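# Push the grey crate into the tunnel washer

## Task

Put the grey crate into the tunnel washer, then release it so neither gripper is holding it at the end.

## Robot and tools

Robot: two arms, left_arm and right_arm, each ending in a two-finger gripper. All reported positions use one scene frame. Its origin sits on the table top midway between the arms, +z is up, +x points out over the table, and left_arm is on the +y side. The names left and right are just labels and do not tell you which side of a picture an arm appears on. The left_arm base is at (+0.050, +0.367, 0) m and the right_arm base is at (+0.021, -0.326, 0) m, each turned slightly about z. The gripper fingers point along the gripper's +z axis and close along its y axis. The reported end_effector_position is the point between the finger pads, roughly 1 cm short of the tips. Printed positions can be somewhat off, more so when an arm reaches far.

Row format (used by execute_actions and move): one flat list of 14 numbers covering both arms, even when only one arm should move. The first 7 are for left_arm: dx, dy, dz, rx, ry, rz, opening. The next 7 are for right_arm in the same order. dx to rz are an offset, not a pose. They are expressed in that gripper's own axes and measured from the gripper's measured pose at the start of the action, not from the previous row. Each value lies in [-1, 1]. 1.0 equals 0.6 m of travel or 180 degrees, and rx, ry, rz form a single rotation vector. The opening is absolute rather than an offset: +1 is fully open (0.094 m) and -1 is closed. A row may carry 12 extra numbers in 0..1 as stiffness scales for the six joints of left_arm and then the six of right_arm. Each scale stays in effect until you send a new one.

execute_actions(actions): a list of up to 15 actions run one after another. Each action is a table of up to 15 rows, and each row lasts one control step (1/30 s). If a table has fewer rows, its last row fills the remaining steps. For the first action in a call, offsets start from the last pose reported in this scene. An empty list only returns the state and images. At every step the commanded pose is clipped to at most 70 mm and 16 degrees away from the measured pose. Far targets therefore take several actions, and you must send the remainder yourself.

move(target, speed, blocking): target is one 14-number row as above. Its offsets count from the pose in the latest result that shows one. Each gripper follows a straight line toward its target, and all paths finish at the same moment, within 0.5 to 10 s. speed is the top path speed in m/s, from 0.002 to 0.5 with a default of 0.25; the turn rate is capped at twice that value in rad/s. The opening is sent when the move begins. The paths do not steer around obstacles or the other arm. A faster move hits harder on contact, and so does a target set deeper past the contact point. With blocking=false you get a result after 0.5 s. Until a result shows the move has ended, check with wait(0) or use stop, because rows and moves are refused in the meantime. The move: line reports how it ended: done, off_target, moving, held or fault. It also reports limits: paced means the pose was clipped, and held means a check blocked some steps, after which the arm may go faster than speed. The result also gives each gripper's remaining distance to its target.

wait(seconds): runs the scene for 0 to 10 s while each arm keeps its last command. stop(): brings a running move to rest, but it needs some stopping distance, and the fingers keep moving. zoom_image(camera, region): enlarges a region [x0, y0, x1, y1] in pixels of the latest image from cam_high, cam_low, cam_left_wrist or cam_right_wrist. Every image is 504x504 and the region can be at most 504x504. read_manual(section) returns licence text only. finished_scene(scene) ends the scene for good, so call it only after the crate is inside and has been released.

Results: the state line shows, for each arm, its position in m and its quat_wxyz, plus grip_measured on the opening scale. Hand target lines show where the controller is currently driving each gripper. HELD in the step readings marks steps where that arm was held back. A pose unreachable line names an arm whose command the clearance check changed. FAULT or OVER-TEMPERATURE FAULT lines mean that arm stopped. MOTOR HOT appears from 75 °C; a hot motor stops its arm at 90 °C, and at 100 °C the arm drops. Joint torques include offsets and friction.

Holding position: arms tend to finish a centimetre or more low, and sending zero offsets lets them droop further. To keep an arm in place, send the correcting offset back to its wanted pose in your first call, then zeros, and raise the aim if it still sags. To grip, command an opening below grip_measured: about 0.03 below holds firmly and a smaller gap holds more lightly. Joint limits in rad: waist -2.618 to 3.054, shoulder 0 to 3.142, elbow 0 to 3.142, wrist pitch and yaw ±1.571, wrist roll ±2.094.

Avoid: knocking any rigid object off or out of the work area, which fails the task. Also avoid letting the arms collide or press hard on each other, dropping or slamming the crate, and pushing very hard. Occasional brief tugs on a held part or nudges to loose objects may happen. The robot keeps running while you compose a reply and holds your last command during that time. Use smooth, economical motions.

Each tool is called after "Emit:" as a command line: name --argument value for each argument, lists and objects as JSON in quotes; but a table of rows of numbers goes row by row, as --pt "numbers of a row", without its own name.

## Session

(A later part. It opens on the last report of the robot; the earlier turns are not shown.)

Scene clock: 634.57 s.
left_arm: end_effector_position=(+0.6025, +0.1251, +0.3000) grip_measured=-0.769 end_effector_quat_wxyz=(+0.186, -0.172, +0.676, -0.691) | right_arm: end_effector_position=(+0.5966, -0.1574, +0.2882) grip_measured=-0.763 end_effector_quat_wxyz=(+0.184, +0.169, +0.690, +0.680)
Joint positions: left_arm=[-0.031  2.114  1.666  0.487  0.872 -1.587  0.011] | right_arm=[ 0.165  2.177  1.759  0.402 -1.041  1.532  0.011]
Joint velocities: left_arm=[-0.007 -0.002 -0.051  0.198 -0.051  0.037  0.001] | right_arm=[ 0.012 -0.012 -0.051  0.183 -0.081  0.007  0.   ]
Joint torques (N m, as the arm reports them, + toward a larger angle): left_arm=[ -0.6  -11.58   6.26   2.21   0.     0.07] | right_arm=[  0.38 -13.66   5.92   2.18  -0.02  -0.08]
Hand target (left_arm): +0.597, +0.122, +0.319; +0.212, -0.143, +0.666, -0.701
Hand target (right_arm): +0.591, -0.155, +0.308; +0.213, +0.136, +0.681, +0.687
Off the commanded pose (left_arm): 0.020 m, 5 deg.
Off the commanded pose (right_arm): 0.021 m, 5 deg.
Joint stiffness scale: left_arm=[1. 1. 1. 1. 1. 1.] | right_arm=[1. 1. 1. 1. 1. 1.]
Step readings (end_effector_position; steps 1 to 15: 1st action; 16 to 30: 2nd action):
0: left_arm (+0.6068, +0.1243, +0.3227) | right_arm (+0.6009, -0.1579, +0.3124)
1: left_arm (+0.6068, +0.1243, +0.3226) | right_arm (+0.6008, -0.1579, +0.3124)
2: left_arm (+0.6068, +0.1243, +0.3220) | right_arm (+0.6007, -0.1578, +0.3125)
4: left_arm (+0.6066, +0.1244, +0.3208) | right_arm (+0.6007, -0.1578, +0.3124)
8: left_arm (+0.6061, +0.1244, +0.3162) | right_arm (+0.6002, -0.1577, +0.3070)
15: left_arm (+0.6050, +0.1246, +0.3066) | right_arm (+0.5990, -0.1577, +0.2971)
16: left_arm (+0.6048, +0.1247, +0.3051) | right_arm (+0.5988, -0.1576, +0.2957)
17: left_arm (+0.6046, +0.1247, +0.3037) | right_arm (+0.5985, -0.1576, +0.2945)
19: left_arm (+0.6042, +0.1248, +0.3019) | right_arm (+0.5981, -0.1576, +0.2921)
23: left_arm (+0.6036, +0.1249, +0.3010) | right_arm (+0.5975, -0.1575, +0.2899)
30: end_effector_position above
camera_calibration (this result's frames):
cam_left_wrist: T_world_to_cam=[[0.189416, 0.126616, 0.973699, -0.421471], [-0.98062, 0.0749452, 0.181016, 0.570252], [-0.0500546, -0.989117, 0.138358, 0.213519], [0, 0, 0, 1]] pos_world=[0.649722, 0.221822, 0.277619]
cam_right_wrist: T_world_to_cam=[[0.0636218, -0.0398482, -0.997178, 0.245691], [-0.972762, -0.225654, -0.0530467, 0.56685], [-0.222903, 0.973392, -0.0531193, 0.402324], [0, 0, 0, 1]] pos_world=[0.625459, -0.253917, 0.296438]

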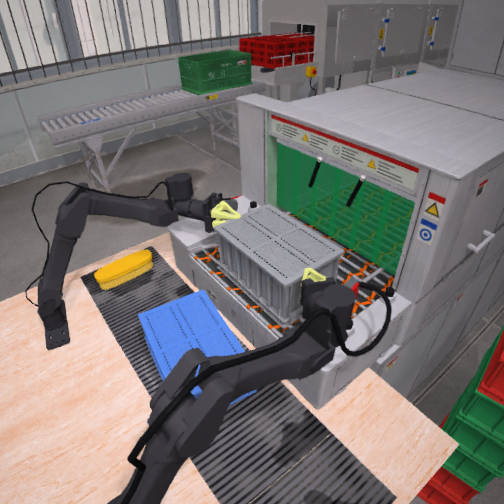

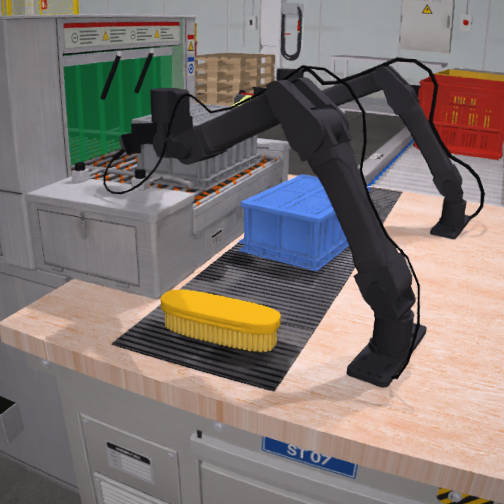

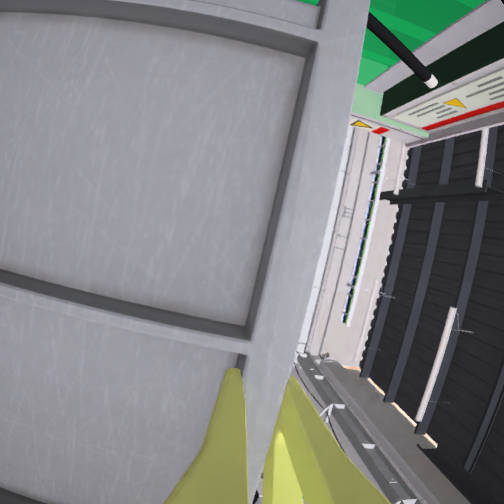

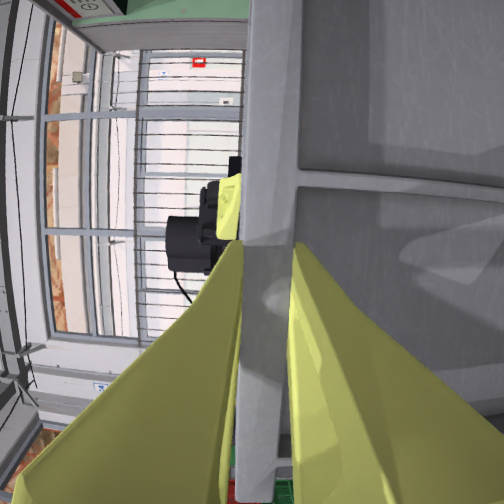

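Emit:
execute_actions --actions '[[[0.005,-0.015,0,0.01,0,0.012,-0.78,0.005,0.015,0,-0.008,0,-0.012,-0.78],[0.005,-0.012,0,0.008,0,0.01,-0.74,0.005,0.012,0,-0.006,0,-0.01,-0.74],[0.005,-0.01,0,0.006,0,0.008,-0.68,0.005,0.01,0,-0.005,0,-0.008,-0.68],[0.005,-0.01,0,0.006,0,0.008,-0.6,0.005,0.01,0,-0.005,0,-0.008,-0.6],[0.005,-0.01,0,0.006,0,0.008,-0.52,0.005,0.01,0,-0.005,0,-0.008,-0.52],[0.005,-0.01,0,0.006,0,0.008,-0.44,0.005,0.01,0,-0.005,0,-0.008,-0.44],[0.005,-0.01,0,0.006,0,0.008,-0.36,0.005,0.01,0,-0.005,0,-0.008,-0.36],[0.005,-0.01,0,0.006,0,0.008,-0.28,0.005,0.01,0,-0.005,0,-0.008,-0.28],[0.005,-0.01,-0.005,0.006,0,0.008,-0.2,0.005,0.01,-0.005,-0.005,0,-0.008,-0.2],[0.005,-0.01,-0.012,0.006,0,0.008,-0.2,0.005,0.01,-0.012,-0.005,0,-0.008,-0.2],[0.005,-0.01,-0.02,0.006,0,0.008,-0.2,0.005,0.01,-0.02,-0.005,0,-0.008,-0.2],[0.005,-0.01,-0.03,0.006,0,0.008,-0.2,0.005,0.01,-0.03,-0.005,0,-0.008,-0.2],[0.005,-0.01,-0.04,0.006,0,0.008,-0.2,0.005,0.01,-0.04,-0.005,0,-0.008,-0.2],[0.005,-0.01,-0.05,0.006,0,0.008,-0.2,0.005,0.01,-0.05,-0.005,0,-0.008,-0.2],[0.005,-0.01,-0.06,0.006,0,0.008,-0.2,0.005,0.01,-0.06,-0.005,0,-0.008,-0.2]]]'

Emit:
wait --seconds 0.5

Scene clock: 681.27 s.
left_arm: end_effector_position=(+0.5953, +0.1343, +0.2872) grip_measured=-0.201 end_effector_quat_wxyz=(+0.183, -0.178, +0.678, -0.689) | right_arm: end_effector_position=(+0.5890, -0.1665, +0.2760) grip_measured=-0.203 end_effector_quat_wxyz=(+0.174, +0.177, +0.692, +0.678)
Joint positions: left_arm=[-0.016  2.088  1.583  0.531  0.884 -1.59   0.038] | right_arm=[ 0.146  2.156  1.689  0.428 -1.063  1.535  0.037]
Joint velocities: left_arm=[ 0.173 -0.335 -0.452  0.066  0.139  0.022  0.001] | right_arm=[-0.252 -0.188 -0.52   0.037 -0.256 -0.037  0.001]
Joint torques (N m, as the arm reports them, + toward a larger angle): left_arm=[  2.43 -12.7    5.41   1.88   0.13   0.03] | right_arm=[ -1.82 -14.97   5.89   2.05  -0.06  -0.09]
Hand target (left_arm): +0.585, +0.153, +0.305; +0.197, -0.161, +0.674, -0.694
Hand target (right_arm): +0.579, -0.185, +0.294; +0.194, +0.159, +0.687, +0.682
Off the commanded pose (left_arm): 0.030 m, 3 deg.
Off the commanded pose (right_arm): 0.031 m, 3 deg.
Joint stiffness scale: left_arm=[1. 1. 1. 1. 1. 1.] | right_arm=[1. 1. 1. 1. 1. 1.]
Step readings (end_effector_position):
0: left_arm (+0.6021, +0.1252, +0.3009) | right_arm (+0.5963, -0.1574, +0.2890)
1: left_arm (+0.6021, +0.1252, +0.3009) | right_arm (+0.5963, -0.1574, +0.2890)
2: left_arm (+0.6021, +0.1252, +0.3009) | right_arm (+0.5963, -0.1574, +0.2890)
4: left_arm (+0.6025, +0.1254, +0.3002) | right_arm (+0.5966, -0.1576, +0.2889)
8: left_arm (+0.6027, +0.1256, +0.3002) | right_arm (+0.5968, -0.1577, +0.2889)
15: end_effector_position above
camera_calibration (this result's frames):
cam_left_wrist: T_world_to_cam=[[0.203179, 0.126089, 0.970989, -0.416145], [-0.978138, 0.0710136, 0.195454, 0.559677], [-0.0443089, -0.989474, 0.137761, 0.220821], [0, 0, 0, 1]] pos_world=[0.641778, 0.231223, 0.264261]
cam_right_wrist: T_world_to_cam=[[0.0382718, -0.037775, -0.998553, 0.249217], [-0.973124, -0.228492, -0.0286534, 0.549818], [-0.227079, 0.972813, -0.0455045, 0.409116], [0, 0, 0, 1]] pos_world=[0.618405, -0.26295, 0.283227]

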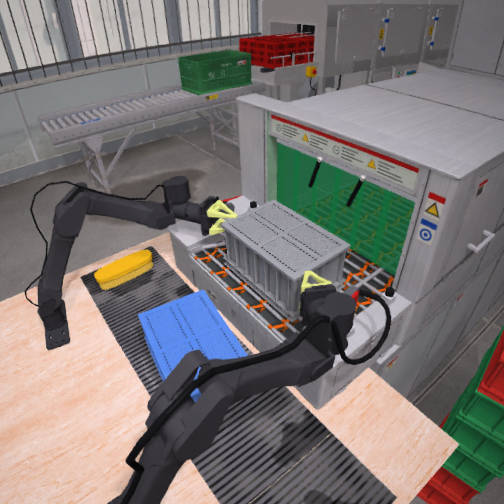

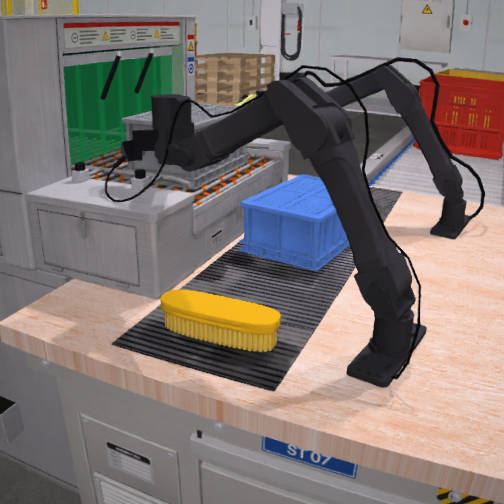

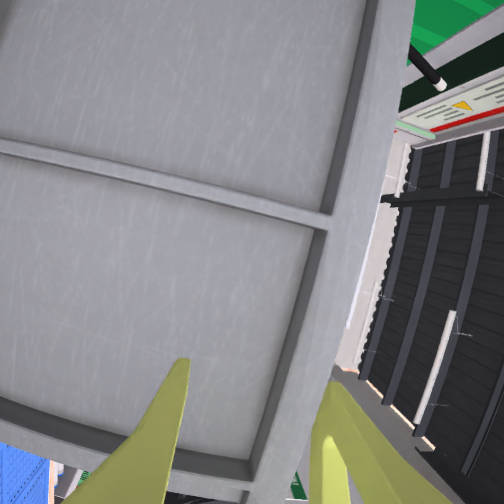

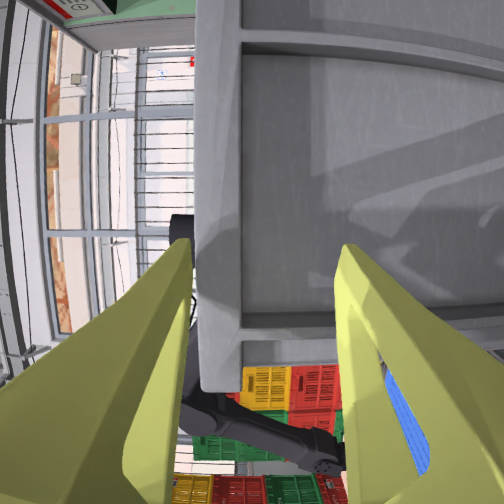

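Scene clock: 681.77 s.
left_arm: end_effector_position=(+0.5921, +0.1523, +0.2866) grip_measured=-0.201 end_effector_quat_wxyz=(+0.183, -0.183, +0.679, -0.687) | right_arm: end_effector_position=(+0.5865, -0.1884, +0.2755) grip_measured=-0.203 end_effector_quat_wxyz=(+0.178, +0.183, +0.690, +0.677)
Joint positions: left_arm=[ 0.02   2.061  1.547  0.533  0.913 -1.59   0.038] | right_arm=[ 0.103  2.138  1.661  0.435 -1.092  1.535  0.037]
Joint velocities: left_arm=[ 0.007  0.002  0.002  0.037 -0.007  0.066 -0.001] | right_arm=[-0.012 -0.012 -0.007 -0.007  0.081  0.022 -0.   ]
Joint torques (N m, as the arm reports them, + toward a larger angle): left_arm=[  0.09 -12.03   6.02   2.01   0.15   0.03] | right_arm=[  0.22 -14.29   5.66   2.01  -0.13  -0.08]
Hand target (left_arm): +0.585, +0.153, +0.305; +0.197, -0.161, +0.674, -0.694
Hand target (right_arm): +0.579, -0.185, +0.294; +0.194, +0.159, +0.687, +0.682
Off the commanded pose (left_arm): 0.021 m, 3 deg.
Off the commanded pose (right_arm): 0.021 m, 3 deg.
Joint stiffness scale: left_arm=[1. 1. 1. 1. 1. 1.] | right_arm=[1. 1. 1. 1. 1. 1.]
wait: 0.50 s; no rest
camera_calibration (this result's frames):
cam_left_wrist: T_world_to_cam=[[0.210265, 0.12564, 0.969538, -0.420867], [-0.976967, 0.0639095, 0.203594, 0.553452], [-0.0363831, -0.990015, 0.136184, 0.234397], [0, 0, 0, 1]] pos_world=[0.637726, 0.249563, 0.263445]
cam_right_wrist: T_world_to_cam=[[0.0343188, -0.0370911, -0.998722, 0.250537], [-0.976431, -0.214306, -0.0255939, 0.546097], [-0.213083, 0.976062, -0.0435716, 0.421651], [0, 0, 0, 1]] pos_world=[0.614475, -0.285233, 0.282565]

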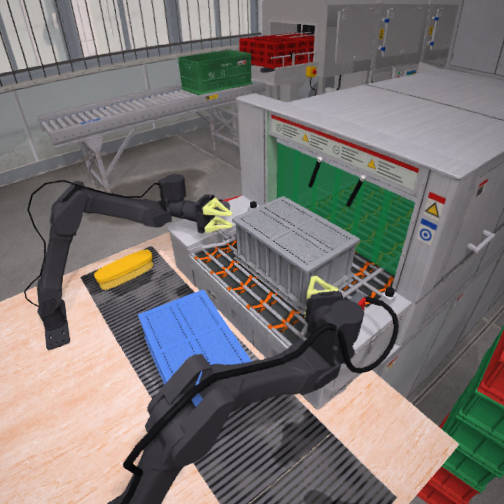

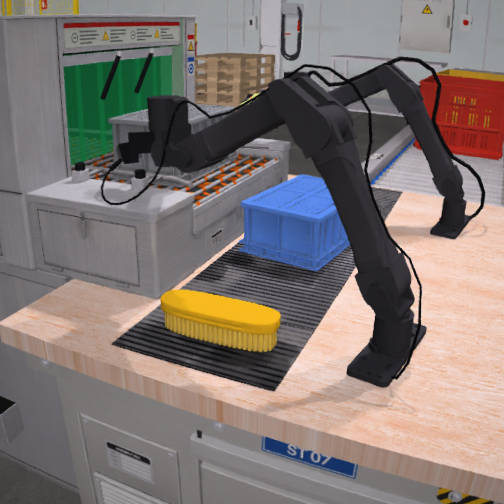

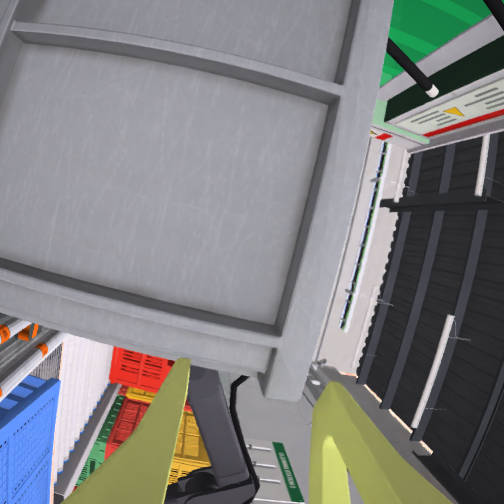

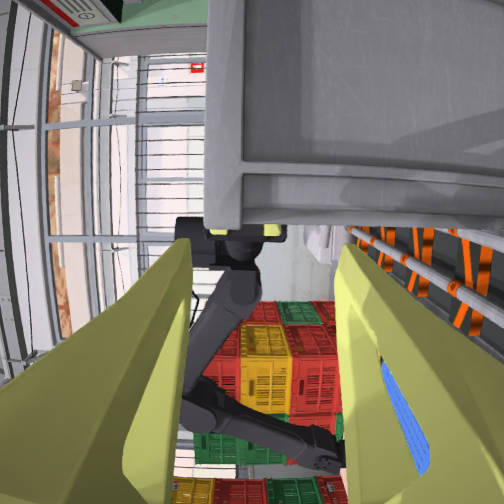

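The belt carries the crate forward by itself once released. Let me check that it goes in.

Emit:
execute_actions --actions '[]'

Scene clock: 686.73 s.
left_arm: end_effector_position=(+0.5919, +0.1522, +0.2866) grip_measured=-0.201 end_effector_quat_wxyz=(+0.182, -0.183, +0.679, -0.687) | right_arm: end_effector_position=(+0.5863, -0.1883, +0.2755) grip_measured=-0.203 end_effector_quat_wxyz=(+0.178, +0.182, +0.690, +0.677)
Joint positions: left_arm=[ 0.02   2.061  1.547  0.533  0.914 -1.59   0.038] | right_arm=[ 0.103  2.138  1.661  0.435 -1.093  1.535  0.037]
Joint velocities: left_arm=[ 0.007 -0.002  0.002 -0.037 -0.037  0.022 -0.   ] | right_arm=[-0.017  0.022 -0.007 -0.022  0.037  0.081 -0.001]
Joint torques (N m, as the arm reports them, + toward a larger angle): left_arm=[  0.13 -12.02   6.04   2.02   0.13   0.03] | right_arm=[  0.34 -14.29   5.63   1.97  -0.1   -0.08]
Hand target (left_arm): +0.585, +0.153, +0.305; +0.197, -0.161, +0.674, -0.694
Hand target (right_arm): +0.579, -0.185, +0.294; +0.194, +0.159, +0.687, +0.682
Off the commanded pose (left_arm): 0.021 m, 3 deg.
Off the commanded pose (right_arm): 0.021 m, 3 deg.
Joint stiffness scale: left_arm=[1. 1. 1. 1. 1. 1.] | right_arm=[1. 1. 1. 1. 1. 1.]
camera_calibration (this result's frames):
cam_left_wrist: T_world_to_cam=[[0.210406, 0.125379, 0.969541, -0.420858], [-0.976894, 0.065023, 0.203593, 0.553074], [-0.0375163, -0.989976, 0.136163, 0.23496], [0, 0, 0, 1]] pos_world=[0.637661, 0.249409, 0.263445]
cam_right_wrist: T_world_to_cam=[[0.034363, -0.0370037, -0.998724, 0.250545], [-0.976186, -0.215421, -0.025606, 0.545595], [-0.214198, 0.97582, -0.043525, 0.422111], [0, 0, 0, 1]] pos_world=[0.614408, -0.2851, 0.282568]

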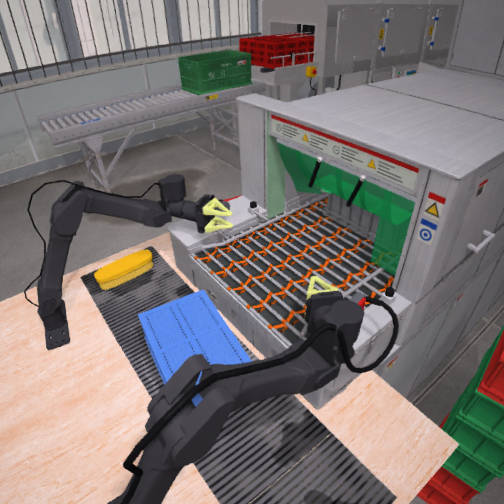

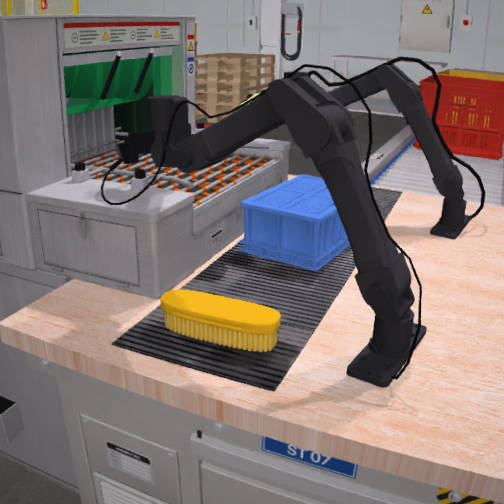

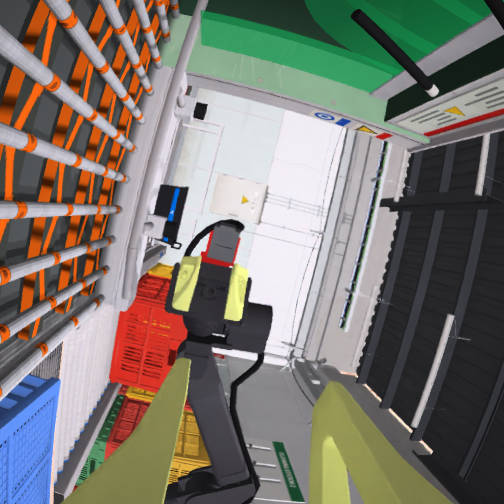

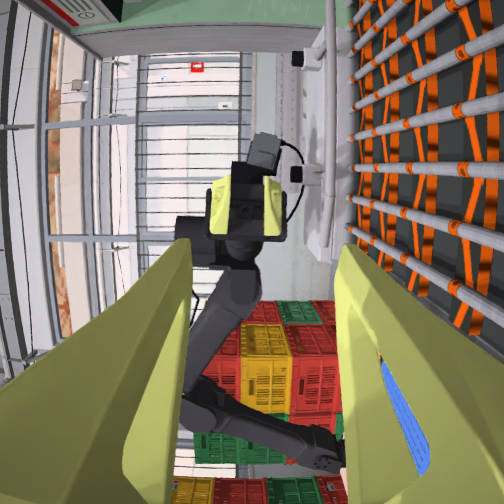

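The crate has been carried through the curtain. One more look to confirm it settles inside before finishing.

Emit:
execute_actions --actions '[]'

Scene clock: 694.97 s.
left_arm: end_effector_position=(+0.5919, +0.1522, +0.2866) grip_measured=-0.201 end_effector_quat_wxyz=(+0.182, -0.183, +0.679, -0.687) | right_arm: end_effector_position=(+0.5863, -0.1883, +0.2755) grip_measured=-0.203 end_effector_quat_wxyz=(+0.178, +0.182, +0.690, +0.677)
Joint positions: left_arm=[ 0.02   2.061  1.547  0.533  0.914 -1.59   0.038] | right_arm=[ 0.103  2.138  1.661  0.435 -1.093  1.535  0.037]
Joint velocities: left_arm=[-0.002 -0.002 -0.012  0.007  0.022 -0.022  0.001] | right_arm=[ 0.002 -0.012  0.002  0.007  0.051  0.066  0.001]
Joint torques (N m, as the arm reports them, + toward a larger angle): left_arm=[  0.14 -12.03   6.04   2.02   0.13   0.03] | right_arm=[  0.3  -14.28   5.67   1.97  -0.11  -0.07]
Hand target (left_arm): +0.585, +0.153, +0.305; +0.197, -0.161, +0.674, -0.694
Hand target (right_arm): +0.579, -0.185, +0.294; +0.194, +0.159, +0.687, +0.682
Off the commanded pose (left_arm): 0.021 m, 3 deg.
Off the commanded pose (right_arm): 0.021 m, 3 deg.
Joint stiffness scale: left_arm=[1. 1. 1. 1. 1. 1.] | right_arm=[1. 1. 1. 1. 1. 1.]
camera_calibration (this result's frames):
cam_left_wrist: T_world_to_cam=[[0.210406, 0.125379, 0.969541, -0.420858], [-0.976894, 0.065023, 0.203593, 0.553074], [-0.0375163, -0.989976, 0.136163, 0.23496], [0, 0, 0, 1]] pos_world=[0.637661, 0.249409, 0.263445]
cam_right_wrist: T_world_to_cam=[[0.034363, -0.0370037, -0.998724, 0.250545], [-0.976186, -0.215421, -0.025606, 0.545595], [-0.214198, 0.97582, -0.043525, 0.422111], [0, 0, 0, 1]] pos_world=[0.614408, -0.2851, 0.282568]

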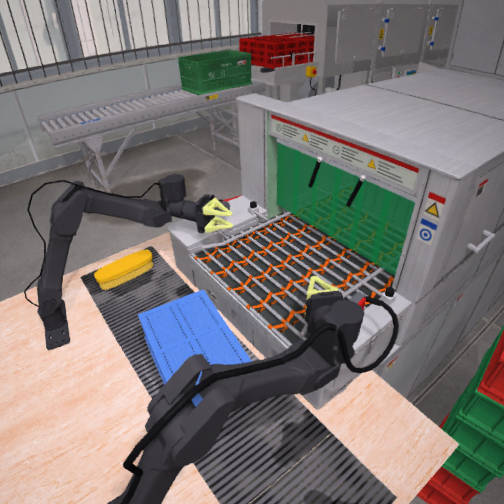

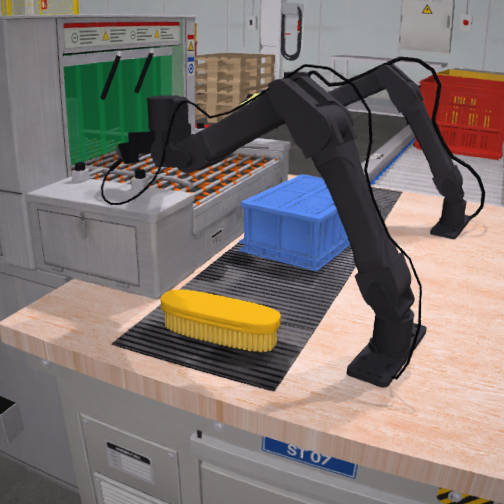

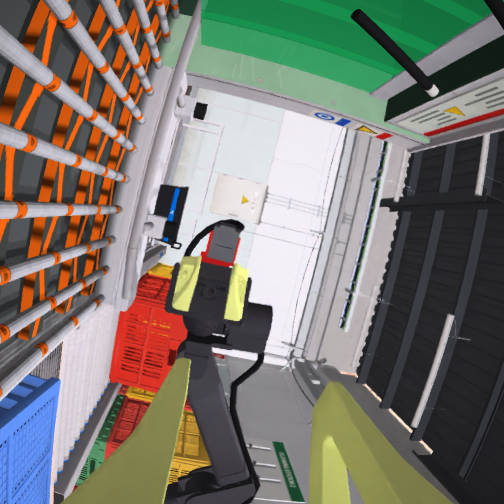

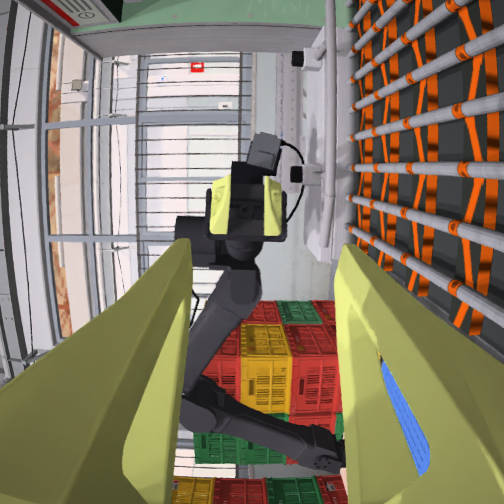

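The crate is fully inside the tunnel and both grippers have let go.

Emit:
finished_scene --scene 1

The scene is finished: the task was done.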